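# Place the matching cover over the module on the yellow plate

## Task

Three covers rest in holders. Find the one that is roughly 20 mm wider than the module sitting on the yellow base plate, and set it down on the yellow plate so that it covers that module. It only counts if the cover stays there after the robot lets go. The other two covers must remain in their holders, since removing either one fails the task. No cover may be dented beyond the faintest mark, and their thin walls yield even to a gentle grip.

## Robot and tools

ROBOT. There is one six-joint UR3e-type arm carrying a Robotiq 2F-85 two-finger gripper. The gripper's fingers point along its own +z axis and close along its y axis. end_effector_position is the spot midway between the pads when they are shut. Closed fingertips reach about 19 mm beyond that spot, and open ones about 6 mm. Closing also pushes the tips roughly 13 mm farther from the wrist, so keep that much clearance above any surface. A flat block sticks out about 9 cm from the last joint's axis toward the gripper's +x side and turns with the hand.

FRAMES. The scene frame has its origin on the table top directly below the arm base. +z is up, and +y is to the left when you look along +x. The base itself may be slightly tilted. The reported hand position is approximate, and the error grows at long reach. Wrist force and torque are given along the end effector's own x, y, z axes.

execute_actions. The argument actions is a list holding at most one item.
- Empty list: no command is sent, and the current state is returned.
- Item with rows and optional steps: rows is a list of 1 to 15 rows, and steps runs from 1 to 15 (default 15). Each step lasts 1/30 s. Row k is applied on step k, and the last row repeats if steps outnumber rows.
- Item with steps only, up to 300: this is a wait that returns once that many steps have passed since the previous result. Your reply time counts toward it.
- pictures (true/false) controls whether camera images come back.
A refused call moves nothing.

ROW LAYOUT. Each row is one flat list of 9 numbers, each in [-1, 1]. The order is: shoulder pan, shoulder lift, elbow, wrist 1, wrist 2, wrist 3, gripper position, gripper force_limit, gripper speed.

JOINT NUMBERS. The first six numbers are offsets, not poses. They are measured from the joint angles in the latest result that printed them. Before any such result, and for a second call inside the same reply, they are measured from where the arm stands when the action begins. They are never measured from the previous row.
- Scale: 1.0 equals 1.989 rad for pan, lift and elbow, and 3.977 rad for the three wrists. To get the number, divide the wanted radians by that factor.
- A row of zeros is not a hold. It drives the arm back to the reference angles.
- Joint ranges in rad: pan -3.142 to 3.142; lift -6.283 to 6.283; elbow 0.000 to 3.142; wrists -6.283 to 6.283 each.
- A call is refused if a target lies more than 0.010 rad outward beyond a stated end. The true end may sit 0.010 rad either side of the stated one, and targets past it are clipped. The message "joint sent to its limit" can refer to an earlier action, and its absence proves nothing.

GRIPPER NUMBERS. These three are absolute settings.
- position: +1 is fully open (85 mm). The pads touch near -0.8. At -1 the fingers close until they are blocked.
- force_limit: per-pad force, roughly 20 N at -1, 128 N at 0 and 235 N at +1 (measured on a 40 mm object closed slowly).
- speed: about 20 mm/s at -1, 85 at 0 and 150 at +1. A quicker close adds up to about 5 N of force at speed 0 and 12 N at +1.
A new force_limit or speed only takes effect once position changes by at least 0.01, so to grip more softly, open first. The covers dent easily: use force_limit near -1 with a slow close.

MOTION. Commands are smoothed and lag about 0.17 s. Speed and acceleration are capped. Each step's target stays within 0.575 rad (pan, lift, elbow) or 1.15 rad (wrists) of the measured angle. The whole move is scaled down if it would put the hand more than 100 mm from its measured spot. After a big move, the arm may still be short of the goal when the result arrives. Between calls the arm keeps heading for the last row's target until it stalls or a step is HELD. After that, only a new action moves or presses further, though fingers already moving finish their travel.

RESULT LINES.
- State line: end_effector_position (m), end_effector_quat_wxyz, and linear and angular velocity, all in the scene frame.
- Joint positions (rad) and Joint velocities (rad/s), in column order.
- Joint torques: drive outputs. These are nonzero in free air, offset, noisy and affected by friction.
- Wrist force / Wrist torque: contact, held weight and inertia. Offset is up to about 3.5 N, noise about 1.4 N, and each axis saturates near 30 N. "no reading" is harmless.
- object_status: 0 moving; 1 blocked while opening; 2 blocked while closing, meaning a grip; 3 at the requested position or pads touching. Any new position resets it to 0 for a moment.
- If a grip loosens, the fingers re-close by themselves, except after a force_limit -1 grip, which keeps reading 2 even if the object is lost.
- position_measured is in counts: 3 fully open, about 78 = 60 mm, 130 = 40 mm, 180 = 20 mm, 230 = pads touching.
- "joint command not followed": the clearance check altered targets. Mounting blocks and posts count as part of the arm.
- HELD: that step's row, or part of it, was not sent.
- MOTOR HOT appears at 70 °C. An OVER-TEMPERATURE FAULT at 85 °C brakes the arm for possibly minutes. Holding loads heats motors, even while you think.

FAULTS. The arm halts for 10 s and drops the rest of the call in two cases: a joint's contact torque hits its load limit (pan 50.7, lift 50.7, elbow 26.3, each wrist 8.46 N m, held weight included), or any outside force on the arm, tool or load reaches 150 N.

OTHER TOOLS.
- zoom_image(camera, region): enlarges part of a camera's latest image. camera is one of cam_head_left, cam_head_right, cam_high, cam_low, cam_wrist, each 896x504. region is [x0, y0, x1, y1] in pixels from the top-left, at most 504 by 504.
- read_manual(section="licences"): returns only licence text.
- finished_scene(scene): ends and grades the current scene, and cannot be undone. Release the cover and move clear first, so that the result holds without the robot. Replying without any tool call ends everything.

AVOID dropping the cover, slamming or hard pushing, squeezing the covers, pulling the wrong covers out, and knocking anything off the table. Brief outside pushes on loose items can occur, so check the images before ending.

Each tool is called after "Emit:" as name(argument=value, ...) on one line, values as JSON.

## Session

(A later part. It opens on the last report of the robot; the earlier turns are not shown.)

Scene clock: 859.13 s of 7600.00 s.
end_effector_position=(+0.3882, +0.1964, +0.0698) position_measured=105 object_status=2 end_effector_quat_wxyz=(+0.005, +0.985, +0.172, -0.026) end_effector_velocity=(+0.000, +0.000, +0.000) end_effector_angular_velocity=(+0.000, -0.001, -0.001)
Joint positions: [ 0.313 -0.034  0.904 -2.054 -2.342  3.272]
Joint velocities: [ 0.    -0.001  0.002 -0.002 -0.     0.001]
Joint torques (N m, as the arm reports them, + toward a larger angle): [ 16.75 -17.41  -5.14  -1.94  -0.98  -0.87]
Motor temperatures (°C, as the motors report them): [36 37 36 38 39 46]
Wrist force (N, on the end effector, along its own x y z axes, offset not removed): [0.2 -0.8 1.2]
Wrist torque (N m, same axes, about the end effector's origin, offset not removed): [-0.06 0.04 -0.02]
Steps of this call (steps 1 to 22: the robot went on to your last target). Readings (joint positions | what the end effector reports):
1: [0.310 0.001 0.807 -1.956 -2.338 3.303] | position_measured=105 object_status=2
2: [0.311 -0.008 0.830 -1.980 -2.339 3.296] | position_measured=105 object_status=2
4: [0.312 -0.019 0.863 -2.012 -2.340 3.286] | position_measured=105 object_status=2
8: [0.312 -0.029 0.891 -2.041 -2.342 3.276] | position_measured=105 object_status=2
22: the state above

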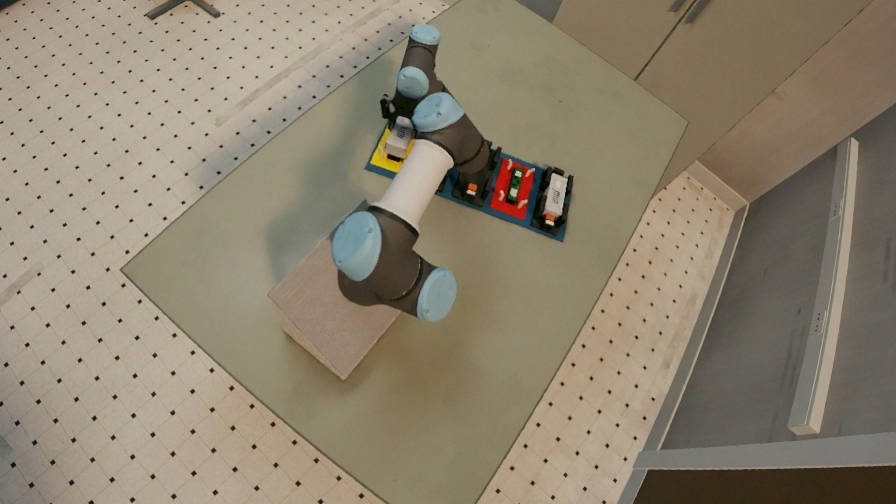

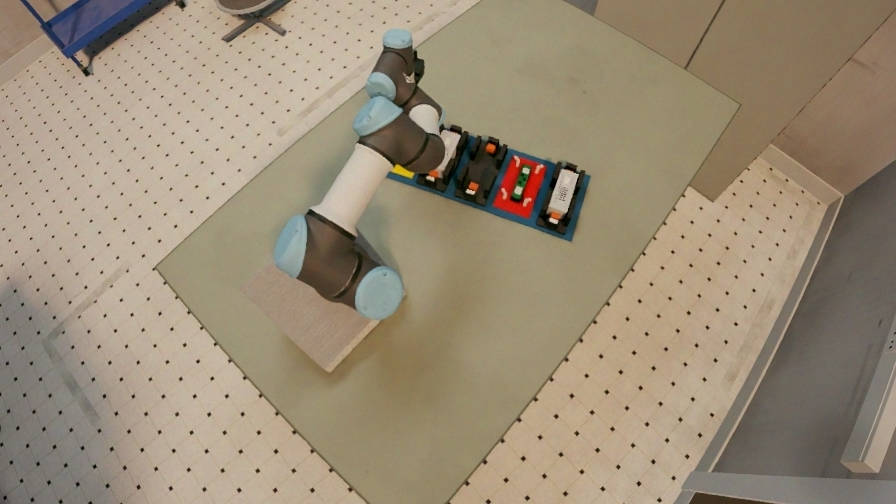

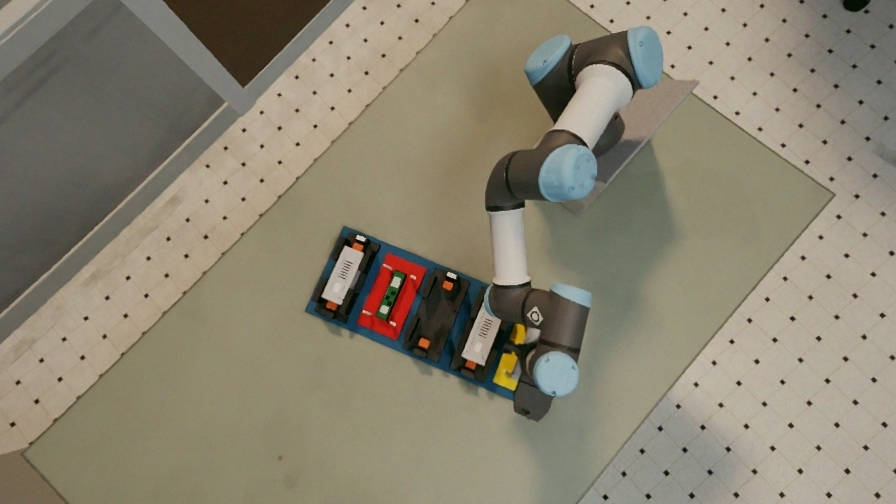

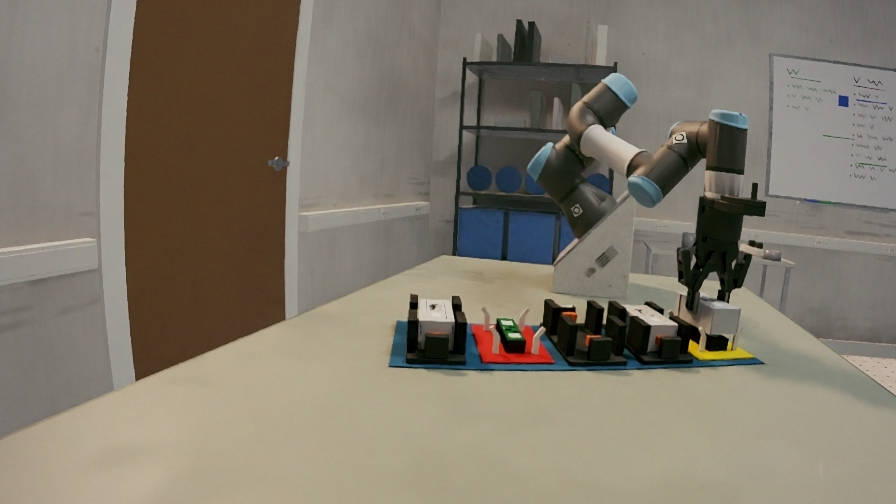

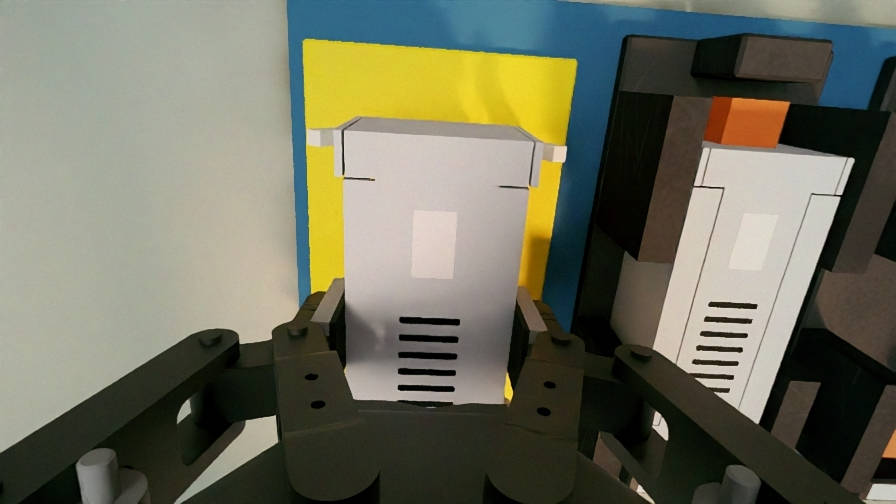

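Emit:
execute_actions(actions=[{"rows": [[0,0,0,0,0,0.0011,-0.98,-0.88,-1],[0,0,0,0,0,0.0023,-0.98,-0.88,-1],[-0.0006,0.0007,0.0005,-0.0009,-0.0001,0.0019,-0.98,-0.88,-1],[-0.0012,0.0013,0.001,-0.0017,-0.0002,0.0015,-0.98,-0.88,-1],[-0.0019,0.002,0.0015,-0.0026,-0.0003,0.001,-0.98,-0.88,-1],[-0.0025,0.0026,0.002,-0.0034,-0.0005,0.0006,-0.98,-0.88,-1],[-0.0031,0.0033,0.0025,-0.0043,-0.0006,0.0002,-0.98,-0.88,-1],[-0.0037,0.0039,0.003,-0.0051,-0.0007,-0.0002,-0.98,-0.88,-1],[-0.0043,0.0046,0.0035,-0.006,-0.0008,-0.0006,-0.98,-0.88,-1],[-0.005,0.0053,0.0039,-0.0068,-0.0009,-0.001,-0.98,-0.88,-1],[-0.0056,0.006,0.0044,-0.0077,-0.001,-0.0014,-0.98,-0.88,-1],[-0.0062,0.00663,0.00488,-0.00856,-0.00114,-0.00178,-0.98,-0.88,-1]], "steps": 15}], pictures=false)

Emit:
execute_actions(actions=[{"steps": 12}])

Scene clock: 919.43 s of 7600.00 s.
end_effector_position=(+0.3882, +0.1964, +0.0633) position_measured=105 object_status=2 end_effector_quat_wxyz=(+0.005, +0.985, +0.168, -0.026) end_effector_velocity=(+0.000, -0.000, -0.013) end_effector_angular_velocity=(+0.000, -0.000, -0.003)
Joint positions: [ 0.303 -0.023  0.912 -2.082 -2.346  3.268]
Joint velocities: [-0.021  0.021  0.015 -0.055 -0.007 -0.024]
Joint torques (N m, as the arm reports them, + toward a larger angle): [ 11.37 -14.05  -4.84  -1.91  -1.02  -0.86]
Motor temperatures (°C, as the motors report them): [36 37 36 38 39 46]
Wrist force (N, on the end effector, along its own x y z axes, offset not removed): [-0.5 0.0 1.1]
Wrist torque (N m, same axes, about the end effector's origin, offset not removed): [0.05 0.15 -0.01]
Steps of this call (steps 1 to 15: the robot went on to your last target; steps 16 to 90: nothing new was sent; then 56.80 s passed at rest; steps 91 to 105: all 15 steps of this action). Readings (joint positions | what the end effector reports):
91: [0.313 -0.034 0.904 -2.055 -2.342 3.272] | position_measured=105 object_status=2
92: [0.313 -0.034 0.904 -2.055 -2.342 3.272] | position_measured=105 object_status=2
94: [0.312 -0.034 0.904 -2.055 -2.343 3.275] | position_measured=105 object_status=2
98: [0.310 -0.031 0.906 -2.062 -2.344 3.276] | position_measured=105 object_status=2
105: the state above

Scene clock: 919.83 s of 7600.00 s.
end_effector_position=(+0.3882, +0.1964, +0.0618) position_measured=105 object_status=2 end_effector_quat_wxyz=(+0.005, +0.985, +0.168, -0.026) end_effector_velocity=(-0.000, -0.000, -0.001) end_effector_angular_velocity=(-0.000, +0.001, +0.000)
Joint positions: [ 0.3   -0.021  0.914 -2.088 -2.347  3.265]
Joint velocities: [-0.001  0.001  0.001 -0.001  0.    -0.001]
Joint torques (N m, as the arm reports them, + toward a larger angle): [ 11.16 -13.89  -4.77  -1.91  -1.01  -0.9 ]
Motor temperatures (°C, as the motors report them): [36 37 36 38 39 46]
Wrist force (N, on the end effector, along its own x y z axes, offset not removed): [0.0 -0.1 2.0]
Wrist torque (N m, same axes, about the end effector's origin, offset not removed): [0.04 0.01 0.04]
Steps of this call (steps 1 to 12: the robot went on to your last target). Readings (joint positions | what the end effector reports):
1: [0.302 -0.022 0.912 -2.083 -2.346 3.267] | position_measured=105 object_status=2
2: [0.302 -0.022 0.913 -2.085 -2.347 3.267] | position_measured=105 object_status=2
4: [0.301 -0.021 0.913 -2.086 -2.347 3.266] | position_measured=105 object_status=2
8: [0.300 -0.021 0.914 -2.088 -2.347 3.265] | position_measured=105 object_status=2
12: the state above

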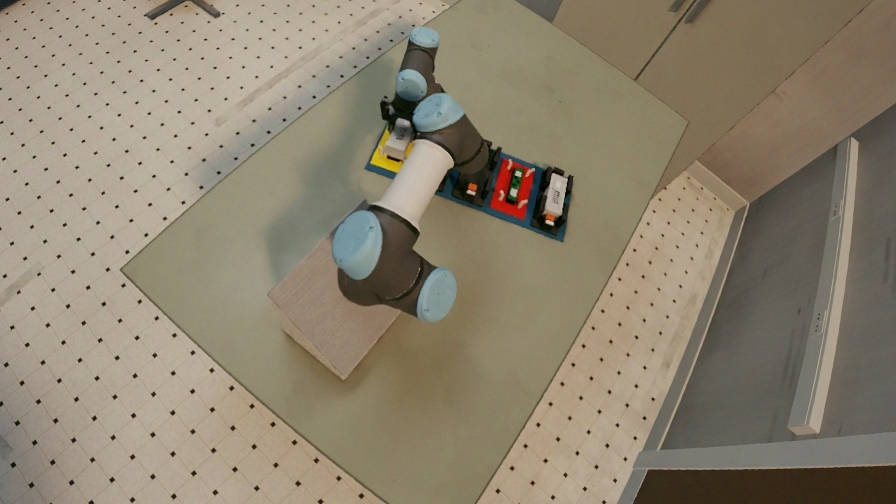

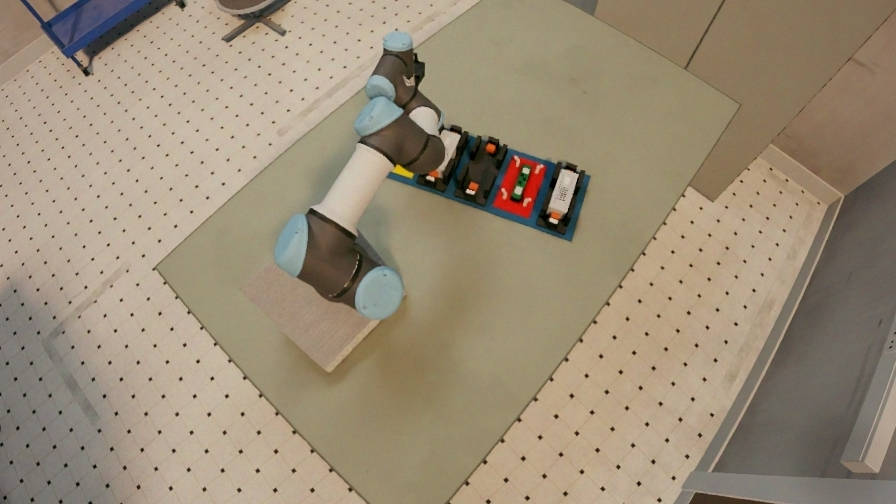

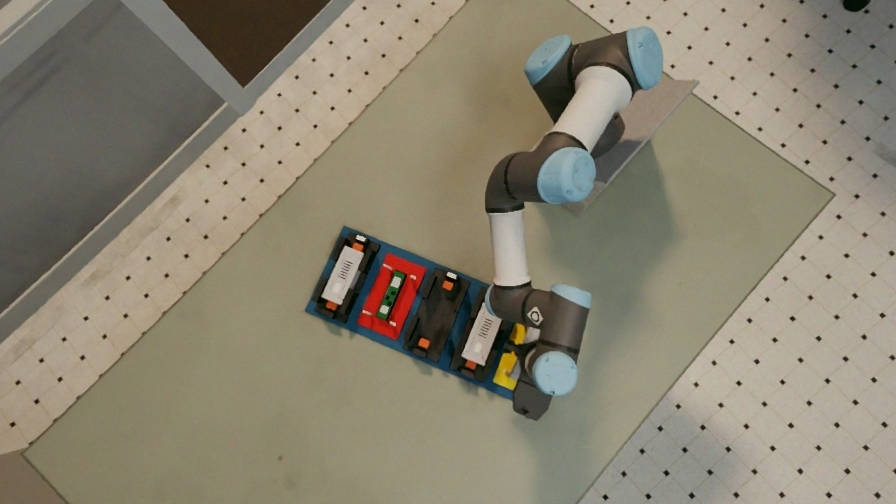

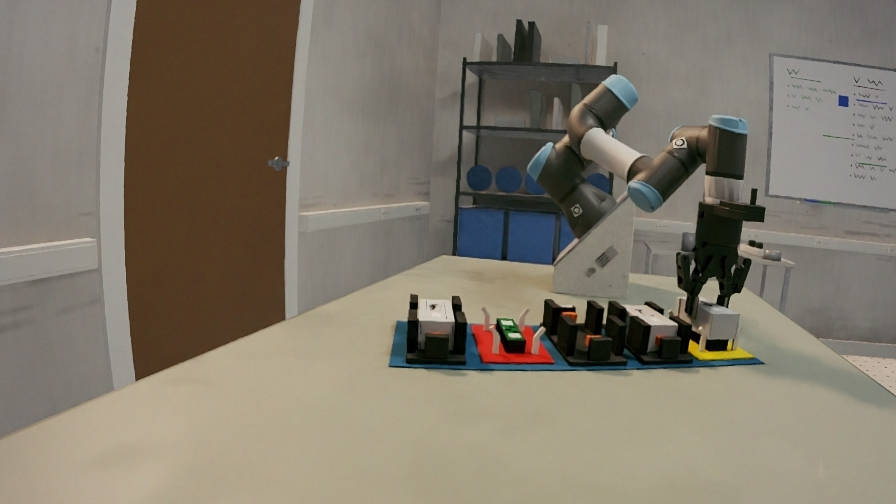

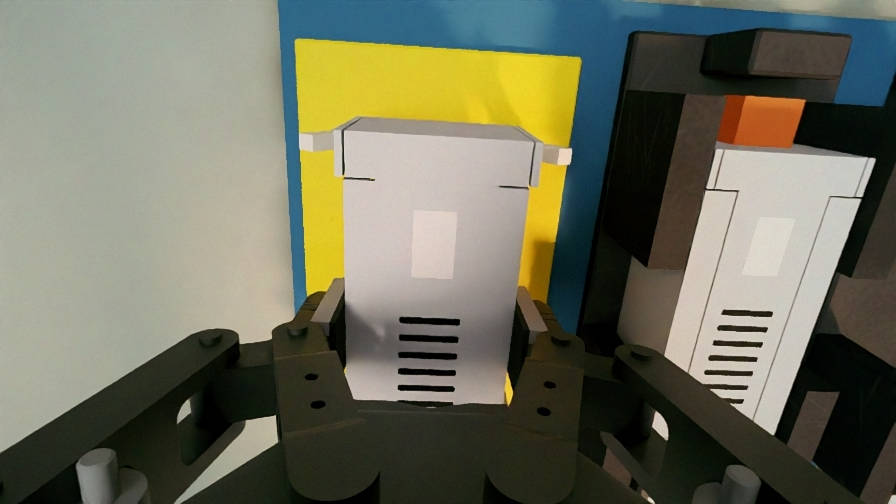

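Emit:
execute_actions(actions=[{"rows": [[-0.001,0.0011,0.0007,-0.0013,-0.0002,-0.0006,-0.98,-0.88,-1],[-0.002,0.0022,0.0013,-0.0026,-0.0003,-0.0013,-0.98,-0.88,-1],[-0.0029,0.0033,0.0019,-0.0039,-0.0005,-0.0019,-0.98,-0.88,-1],[-0.0039,0.0044,0.0025,-0.0052,-0.0007,-0.0026,-0.98,-0.88,-1],[-0.0049,0.0055,0.0031,-0.0065,-0.0009,-0.0032,-0.98,-0.88,-1],[-0.0059,0.0067,0.0037,-0.0078,-0.001,-0.0038,-0.98,-0.88,-1],[-0.0068,0.0078,0.0042,-0.0091,-0.0012,-0.0045,-0.98,-0.88,-1],[-0.0078,0.009,0.0047,-0.0104,-0.0014,-0.0051,-0.98,-0.88,-1],[-0.0088,0.0102,0.0052,-0.0117,-0.0016,-0.0058,-0.98,-0.88,-1],[-0.0098,0.0113,0.0057,-0.013,-0.0017,-0.0064,-0.98,-0.88,-1],[-0.0107,0.0125,0.0061,-0.0143,-0.0019,-0.007,-0.98,-0.88,-1],[-0.01172,0.01372,0.00656,-0.01558,-0.00208,-0.00769,-0.98,-0.88,-1]], "steps": 15}], pictures=false)

Emit:
execute_actions(actions=[{"steps": 12}])

Emit:
zoom_image(camera="cam_low", region=[660, 280, 770, 370])

Scene clock: 936.17 s of 7600.00 s.
end_effector_position=(+0.3882, +0.1964, +0.0493) position_measured=105 object_status=2 end_effector_quat_wxyz=(+0.005, +0.985, +0.168, -0.026) end_effector_velocity=(+0.000, +0.000, -0.020) end_effector_angular_velocity=(-0.000, -0.003, -0.003)
Joint positions: [ 0.281  0.002  0.925 -2.14  -2.354  3.24 ]
Joint velocities: [-0.031  0.038  0.016 -0.085 -0.012 -0.039]
Joint torques (N m, as the arm reports them, + toward a larger angle): [ 11.84 -13.86  -4.62  -2.02  -1.04  -0.88]
Motor temperatures (°C, as the motors report them): [36 37 36 38 39 46]
Wrist force (N, on the end effector, along its own x y z axes, offset not removed): [-0.1 -0.7 1.5]
Wrist torque (N m, same axes, about the end effector's origin, offset not removed): [-0.05 0.10 0.03]
Steps of this call (steps 1 to 15: the robot went on to your last target; steps 16 to 90: nothing new was sent; then 12.83 s passed at rest; steps 91 to 105: all 15 steps of this action). Readings (joint positions | what the end effector reports):
91: [0.300 -0.021 0.914 -2.088 -2.347 3.265] | position_measured=105 object_status=2
92: [0.300 -0.020 0.914 -2.089 -2.347 3.265] | position_measured=105 object_status=2
94: [0.298 -0.018 0.915 -2.094 -2.348 3.262] | position_measured=105 object_status=2
98: [0.293 -0.012 0.919 -2.109 -2.350 3.255] | position_measured=105 object_status=2
105: the state above

Scene clock: 936.57 s of 7600.00 s.
end_effector_position=(+0.3882, +0.1964, +0.0469) position_measured=105 object_status=2 end_effector_quat_wxyz=(+0.005, +0.985, +0.168, -0.026) end_effector_velocity=(-0.000, -0.000, -0.001) end_effector_angular_velocity=(-0.000, +0.002, -0.000)
Joint positions: [ 0.277  0.007  0.927 -2.15  -2.355  3.235]
Joint velocities: [-0.002  0.002  0.    -0.002 -0.    -0.001]
Joint torques (N m, as the arm reports them, + toward a larger angle): [ 11.31 -13.95  -4.49  -1.91  -0.99  -0.9 ]
Motor temperatures (°C, as the motors report them): [36 37 36 38 39 46]
Wrist force (N, on the end effector, along its own x y z axes, offset not removed): [0.4 -1.3 1.4]
Wrist torque (N m, same axes, about the end effector's origin, offset not removed): [-0.16 0.02 0.04]
Steps of this call (steps 1 to 12: the robot went on to your last target). Readings (joint positions | what the end effector reports):
1: [0.280 0.003 0.925 -2.143 -2.354 3.238] | position_measured=105 object_status=2
2: [0.279 0.004 0.926 -2.144 -2.354 3.237] | position_measured=105 object_status=2
4: [0.278 0.005 0.926 -2.147 -2.355 3.236] | position_measured=105 object_status=2
8: [0.277 0.006 0.927 -2.149 -2.355 3.235] | position_measured=105 object_status=2
12: the state above

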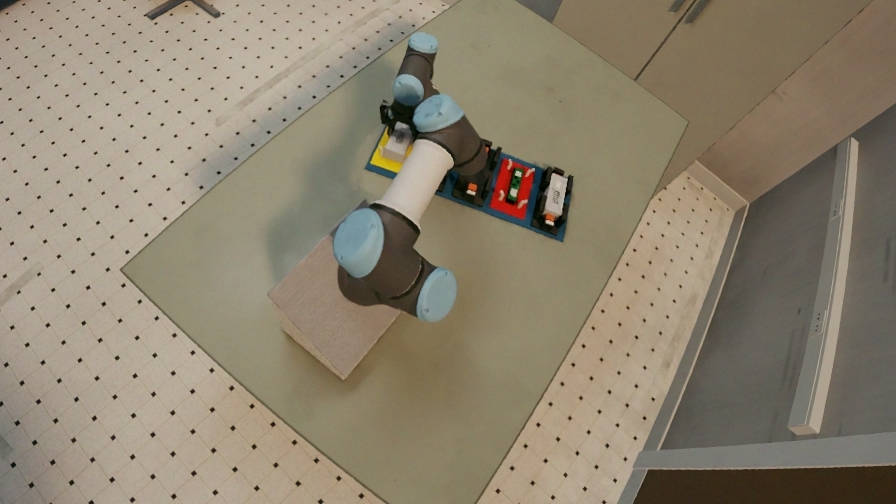

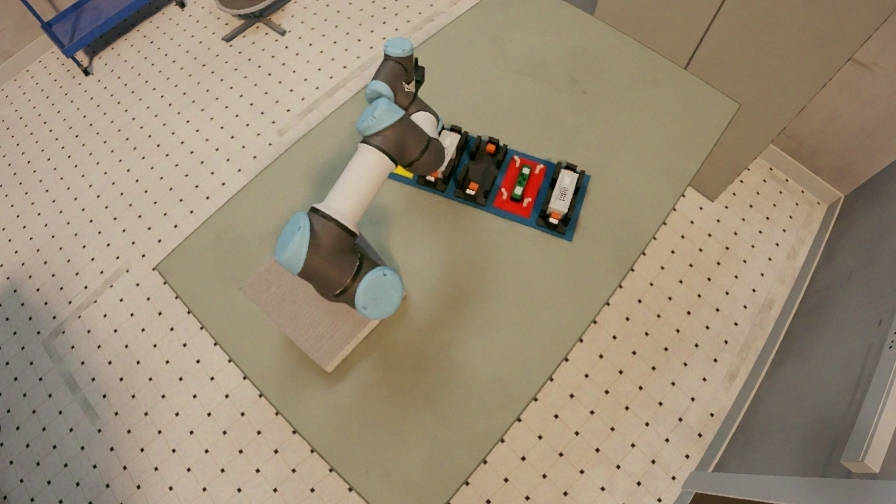

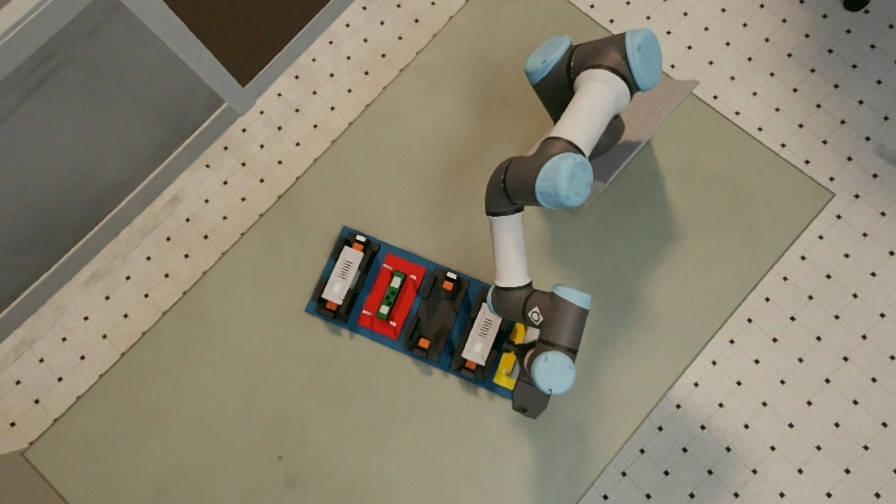

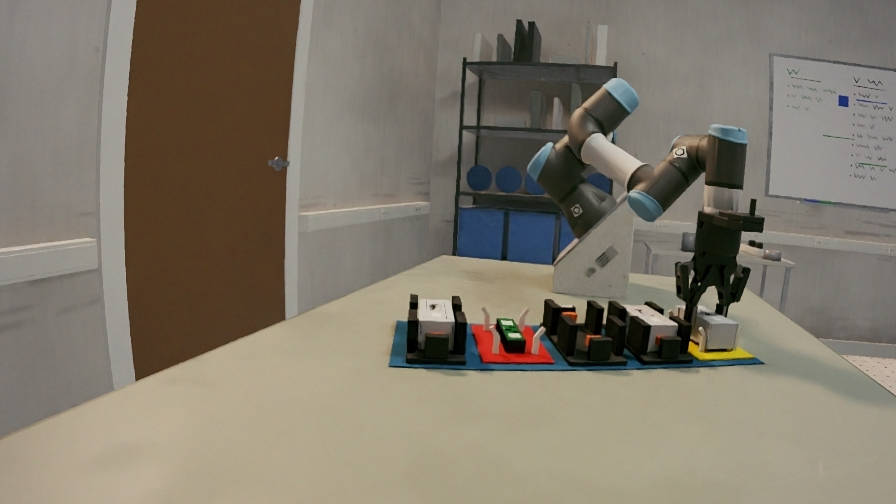

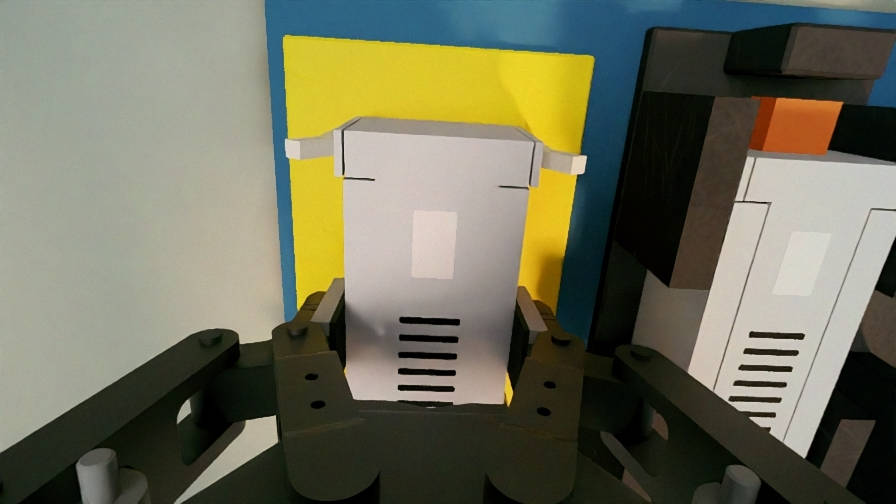

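Region (660, 280, 770, 370) of cam_low's 896x504 image, scaled by 4.582, with more detail than that image has; it fills the top 412 rows of this view, and the rest is white.

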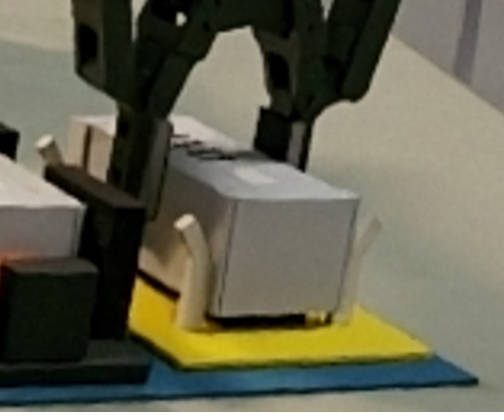

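Emit:
execute_actions(actions=[{"rows": [[-0.0004,0.0006,0.0002,-0.0006,-0.0001,-0.0003,-0.98,-0.88,-1],[-0.0009,0.0011,0.0003,-0.0011,-0.0002,-0.0006,-0.98,-0.88,-1],[-0.0013,0.0017,0.0005,-0.0017,-0.0002,-0.0009,-0.98,-0.88,-1],[-0.0018,0.0022,0.0007,-0.0023,-0.0003,-0.0012,-0.98,-0.88,-1],[-0.0022,0.0028,0.0008,-0.0028,-0.0004,-0.0015,-0.98,-0.88,-1],[-0.0027,0.0033,0.001,-0.0034,-0.0005,-0.0018,-0.98,-0.88,-1],[-0.0031,0.0039,0.0011,-0.004,-0.0005,-0.0021,-0.98,-0.88,-1],[-0.00356,0.00446,0.0013,-0.00455,-0.00062,-0.00235,-0.98,-0.88,-1]], "steps": 15}], pictures=false)

Emit:
execute_actions(actions=[{"steps": 8}])

Emit:
zoom_image(camera="cam_low", region=[660, 280, 770, 370])

Scene clock: 951.03 s of 7600.00 s.
end_effector_position=(+0.3882, +0.1964, +0.0427) position_measured=105 object_status=2 end_effector_quat_wxyz=(+0.005, +0.985, +0.168, -0.026) end_effector_velocity=(+0.000, -0.000, -0.003) end_effector_angular_velocity=(+0.000, -0.000, -0.002)
Joint positions: [ 0.271  0.015  0.929 -2.167 -2.358  3.226]
Joint velocities: [-0.005  0.006  0.002 -0.013 -0.002 -0.005]
Joint torques (N m, as the arm reports them, + toward a larger angle): [ 11.26 -13.17  -4.46  -2.05  -0.99  -0.8 ]
Motor temperatures (°C, as the motors report them): [36 37 36 38 39 46]
Wrist force (N, on the end effector, along its own x y z axes, offset not removed): [-0.2 -0.8 1.7]
Wrist torque (N m, same axes, about the end effector's origin, offset not removed): [-0.09 0.11 -0.02]
Steps of this call (steps 1 to 30: the robot went on to your last target; steps 31 to 90: nothing new was sent; then 10.97 s passed at rest; steps 91 to 105: all 15 steps of this action). Readings (joint positions | what the end effector reports):
91: [0.277 0.007 0.927 -2.150 -2.355 3.234] | position_measured=105 object_status=2
92: [0.277 0.007 0.927 -2.151 -2.355 3.234] | position_measured=105 object_status=2
94: [0.276 0.008 0.927 -2.152 -2.356 3.233] | position_measured=105 object_status=2
98: [0.274 0.011 0.928 -2.159 -2.356 3.230] | position_measured=105 object_status=2
105: the state above

Scene clock: 951.30 s of 7600.00 s.
end_effector_position=(+0.3882, +0.1964, +0.0425) position_measured=105 object_status=2 end_effector_quat_wxyz=(+0.005, +0.985, +0.168, -0.026) end_effector_velocity=(+0.000, -0.000, -0.000) end_effector_angular_velocity=(+0.000, +0.000, -0.001)
Joint positions: [ 0.27   0.015  0.929 -2.168 -2.358  3.225]
Joint velocities: [-0.001  0.     0.    -0.001 -0.     0.   ]
Joint torques (N m, as the arm reports them, + toward a larger angle): [ 10.96 -13.75  -4.34  -1.82  -0.98  -0.82]
Motor temperatures (°C, as the motors report them): [36 37 36 38 39 46]
Wrist force (N, on the end effector, along its own x y z axes, offset not removed): [-0.1 -1.2 0.5]
Wrist torque (N m, same axes, about the end effector's origin, offset not removed): [-0.19 0.11 0.02]
Steps of this call (steps 1 to 8: the robot went on to your last target). Readings (joint positions | what the end effector reports):
1: [0.270 0.015 0.929 -2.167 -2.358 3.226] | position_measured=105 object_status=2
2: [0.270 0.015 0.929 -2.167 -2.358 3.226] | position_measured=105 object_status=2
4: [0.270 0.015 0.929 -2.168 -2.358 3.226] | position_measured=105 object_status=2
8: the state above

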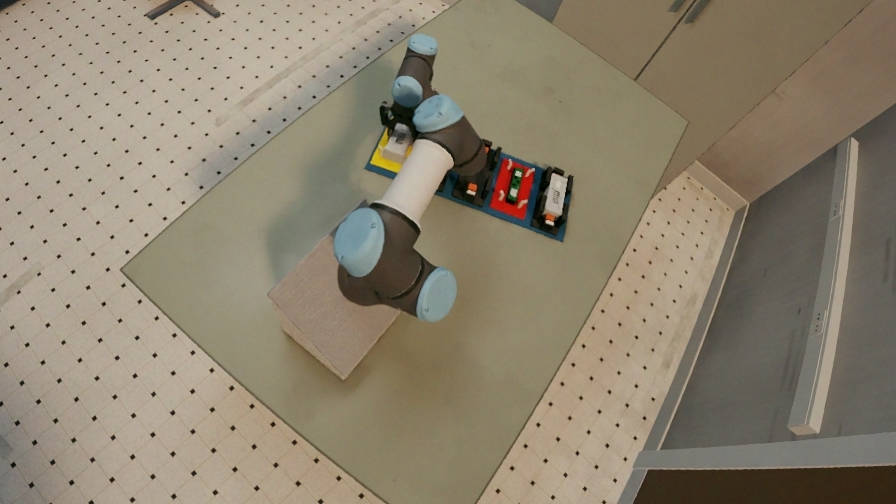

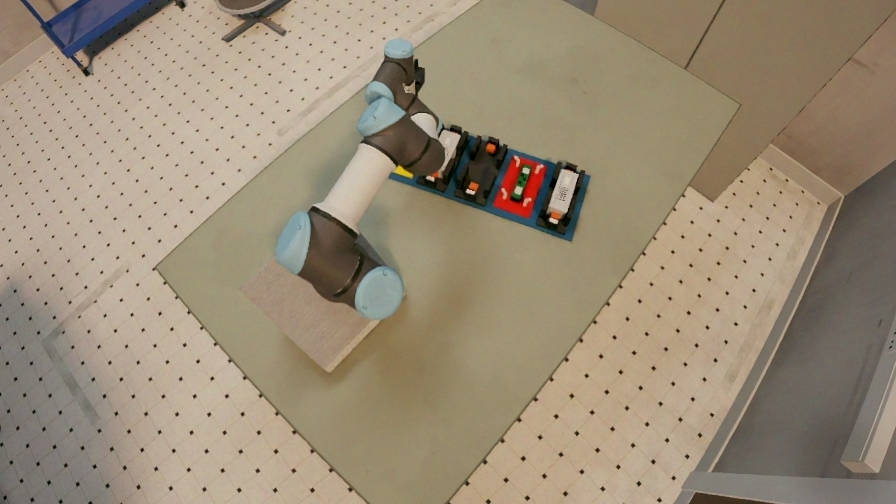

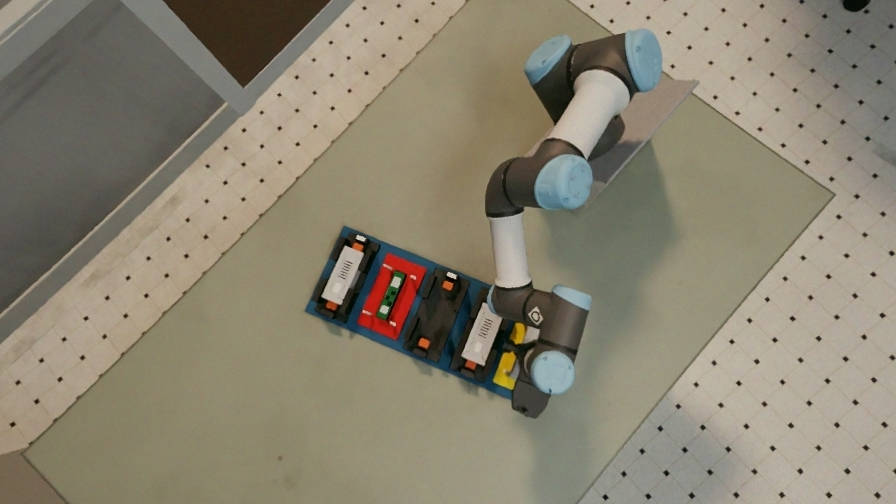

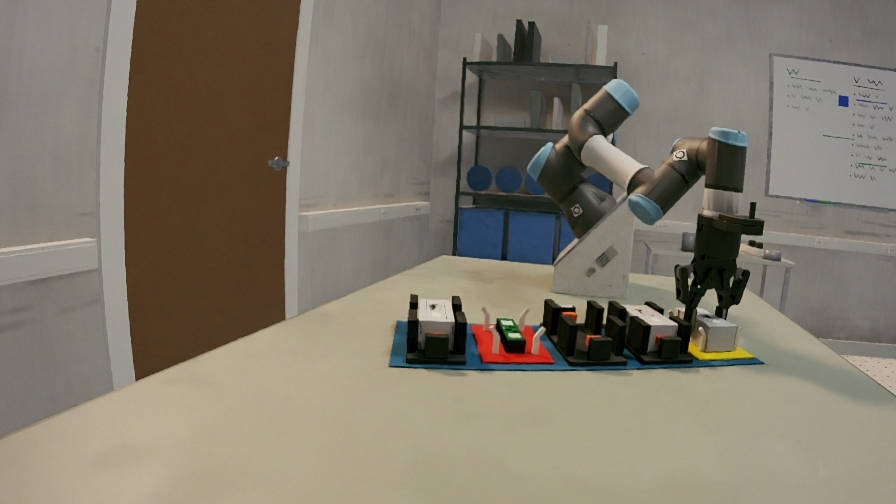

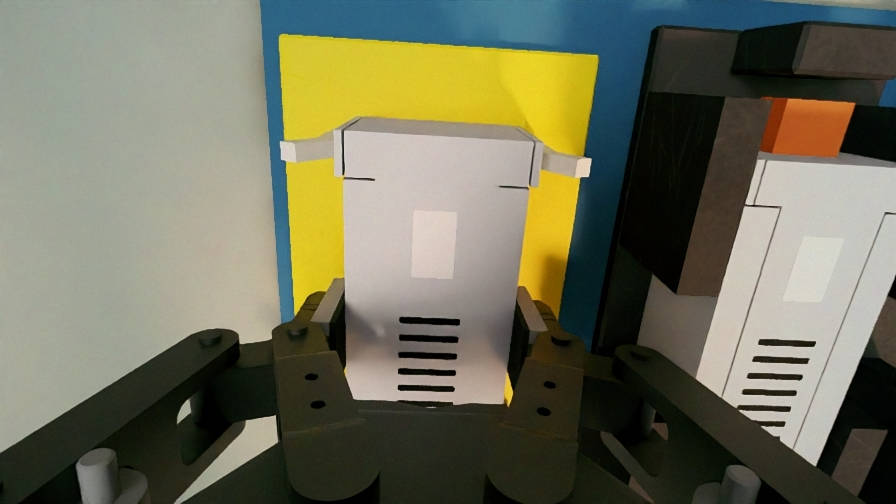

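Region (660, 280, 770, 370) of cam_low's 896x504 image, scaled by 4.582, with more detail than that image has; it fills the top 412 rows of this view, and the rest is white.

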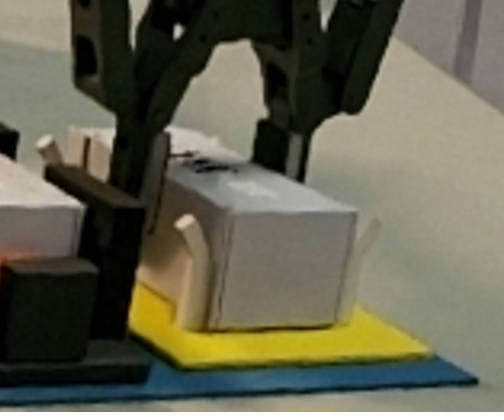

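Emit:
execute_actions(actions=[])

Scene clock: 982.33 s of 7600.00 s.
end_effector_position=(+0.3882, +0.1964, +0.0424) position_measured=105 object_status=2 end_effector_quat_wxyz=(+0.005, +0.985, +0.168, -0.026) end_effector_velocity=(-0.000, -0.000, -0.000) end_effector_angular_velocity=(+0.000, +0.001, +0.000)
Joint positions: [ 0.27   0.015  0.929 -2.168 -2.358  3.225]
Joint velocities: [-0.001  0.     0.    -0.     0.    -0.001]
Joint torques (N m, as the arm reports them, + toward a larger angle): [ 11.28 -13.69  -4.43  -1.91  -0.97  -0.83]
Motor temperatures (°C, as the motors report them): [36 37 36 38 39 46]
Wrist force (N, on the end effector, along its own x y z axes, offset not removed): [-0.6 -0.8 1.3]
Wrist torque (N m, same axes, about the end effector's origin, offset not removed): [-0.02 0.15 0.02]
Steps of this call (steps 1 to 15: the robot went on to your last target; steps 16 to 90: nothing new was sent; then 28.03 s passed at rest). Readings (joint positions | what the end effector reports):
1: [0.270 0.015 0.929 -2.168 -2.358 3.225] | position_measured=105 object_status=2
2: [0.270 0.015 0.929 -2.168 -2.358 3.225] | position_measured=105 object_status=2
4: [0.270 0.015 0.929 -2.168 -2.358 3.225] | position_measured=105 object_status=2
8: [0.270 0.015 0.929 -2.168 -2.358 3.225] | position_measured=105 object_status=2
90: the state above
The arm was judged still, so your last target was given up. Only a new action makes it travel on or press farther. Fingers that are still opening or closing keep moving.

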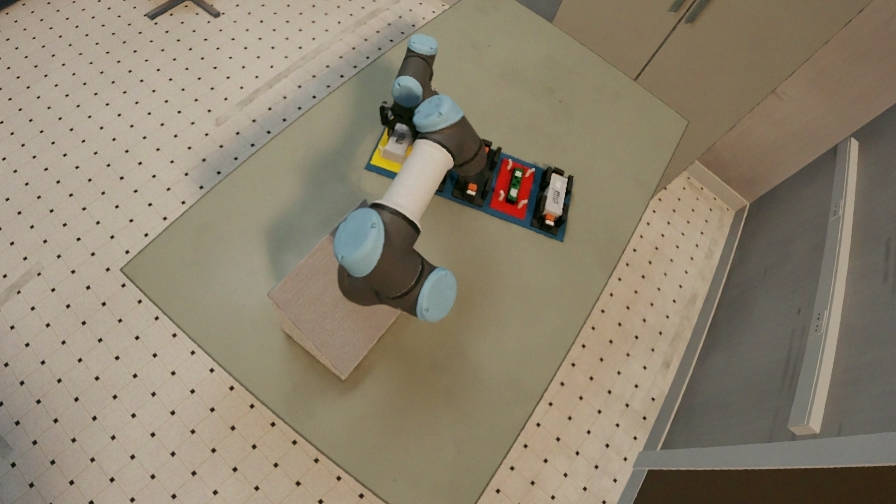

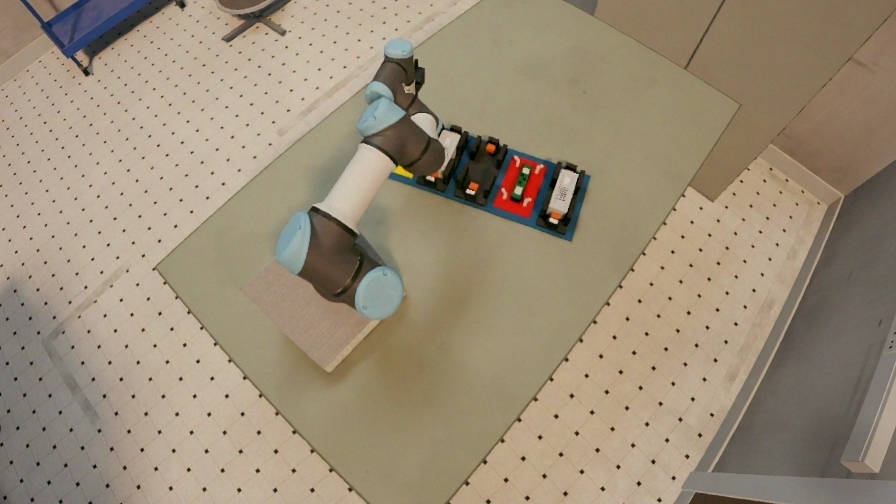

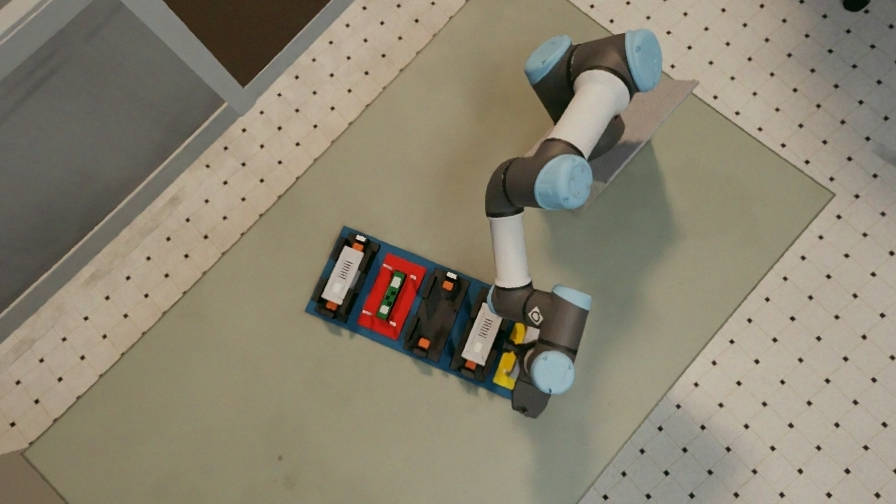

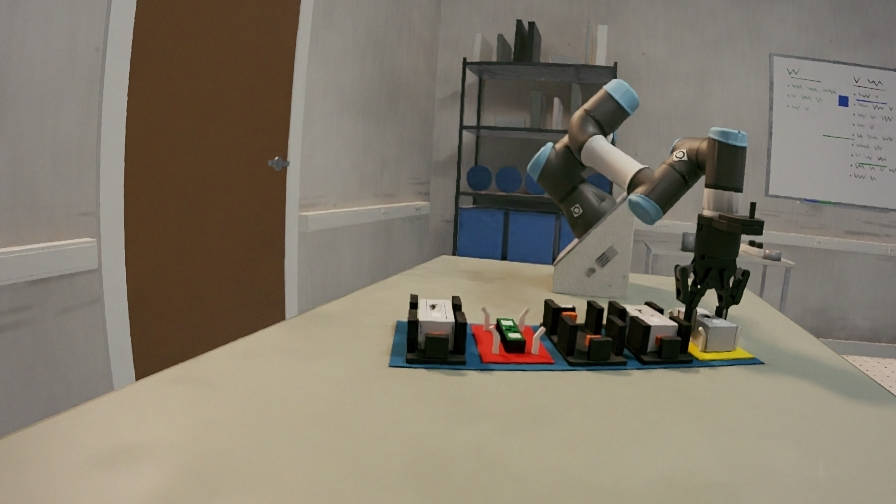

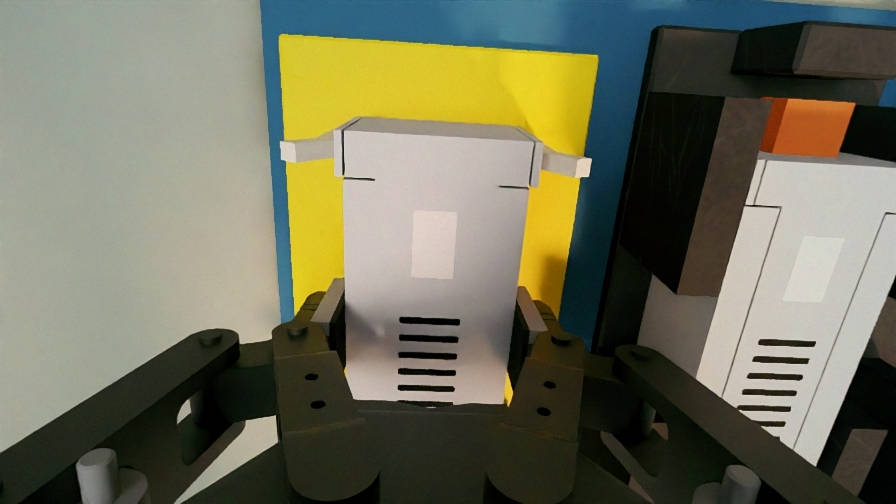

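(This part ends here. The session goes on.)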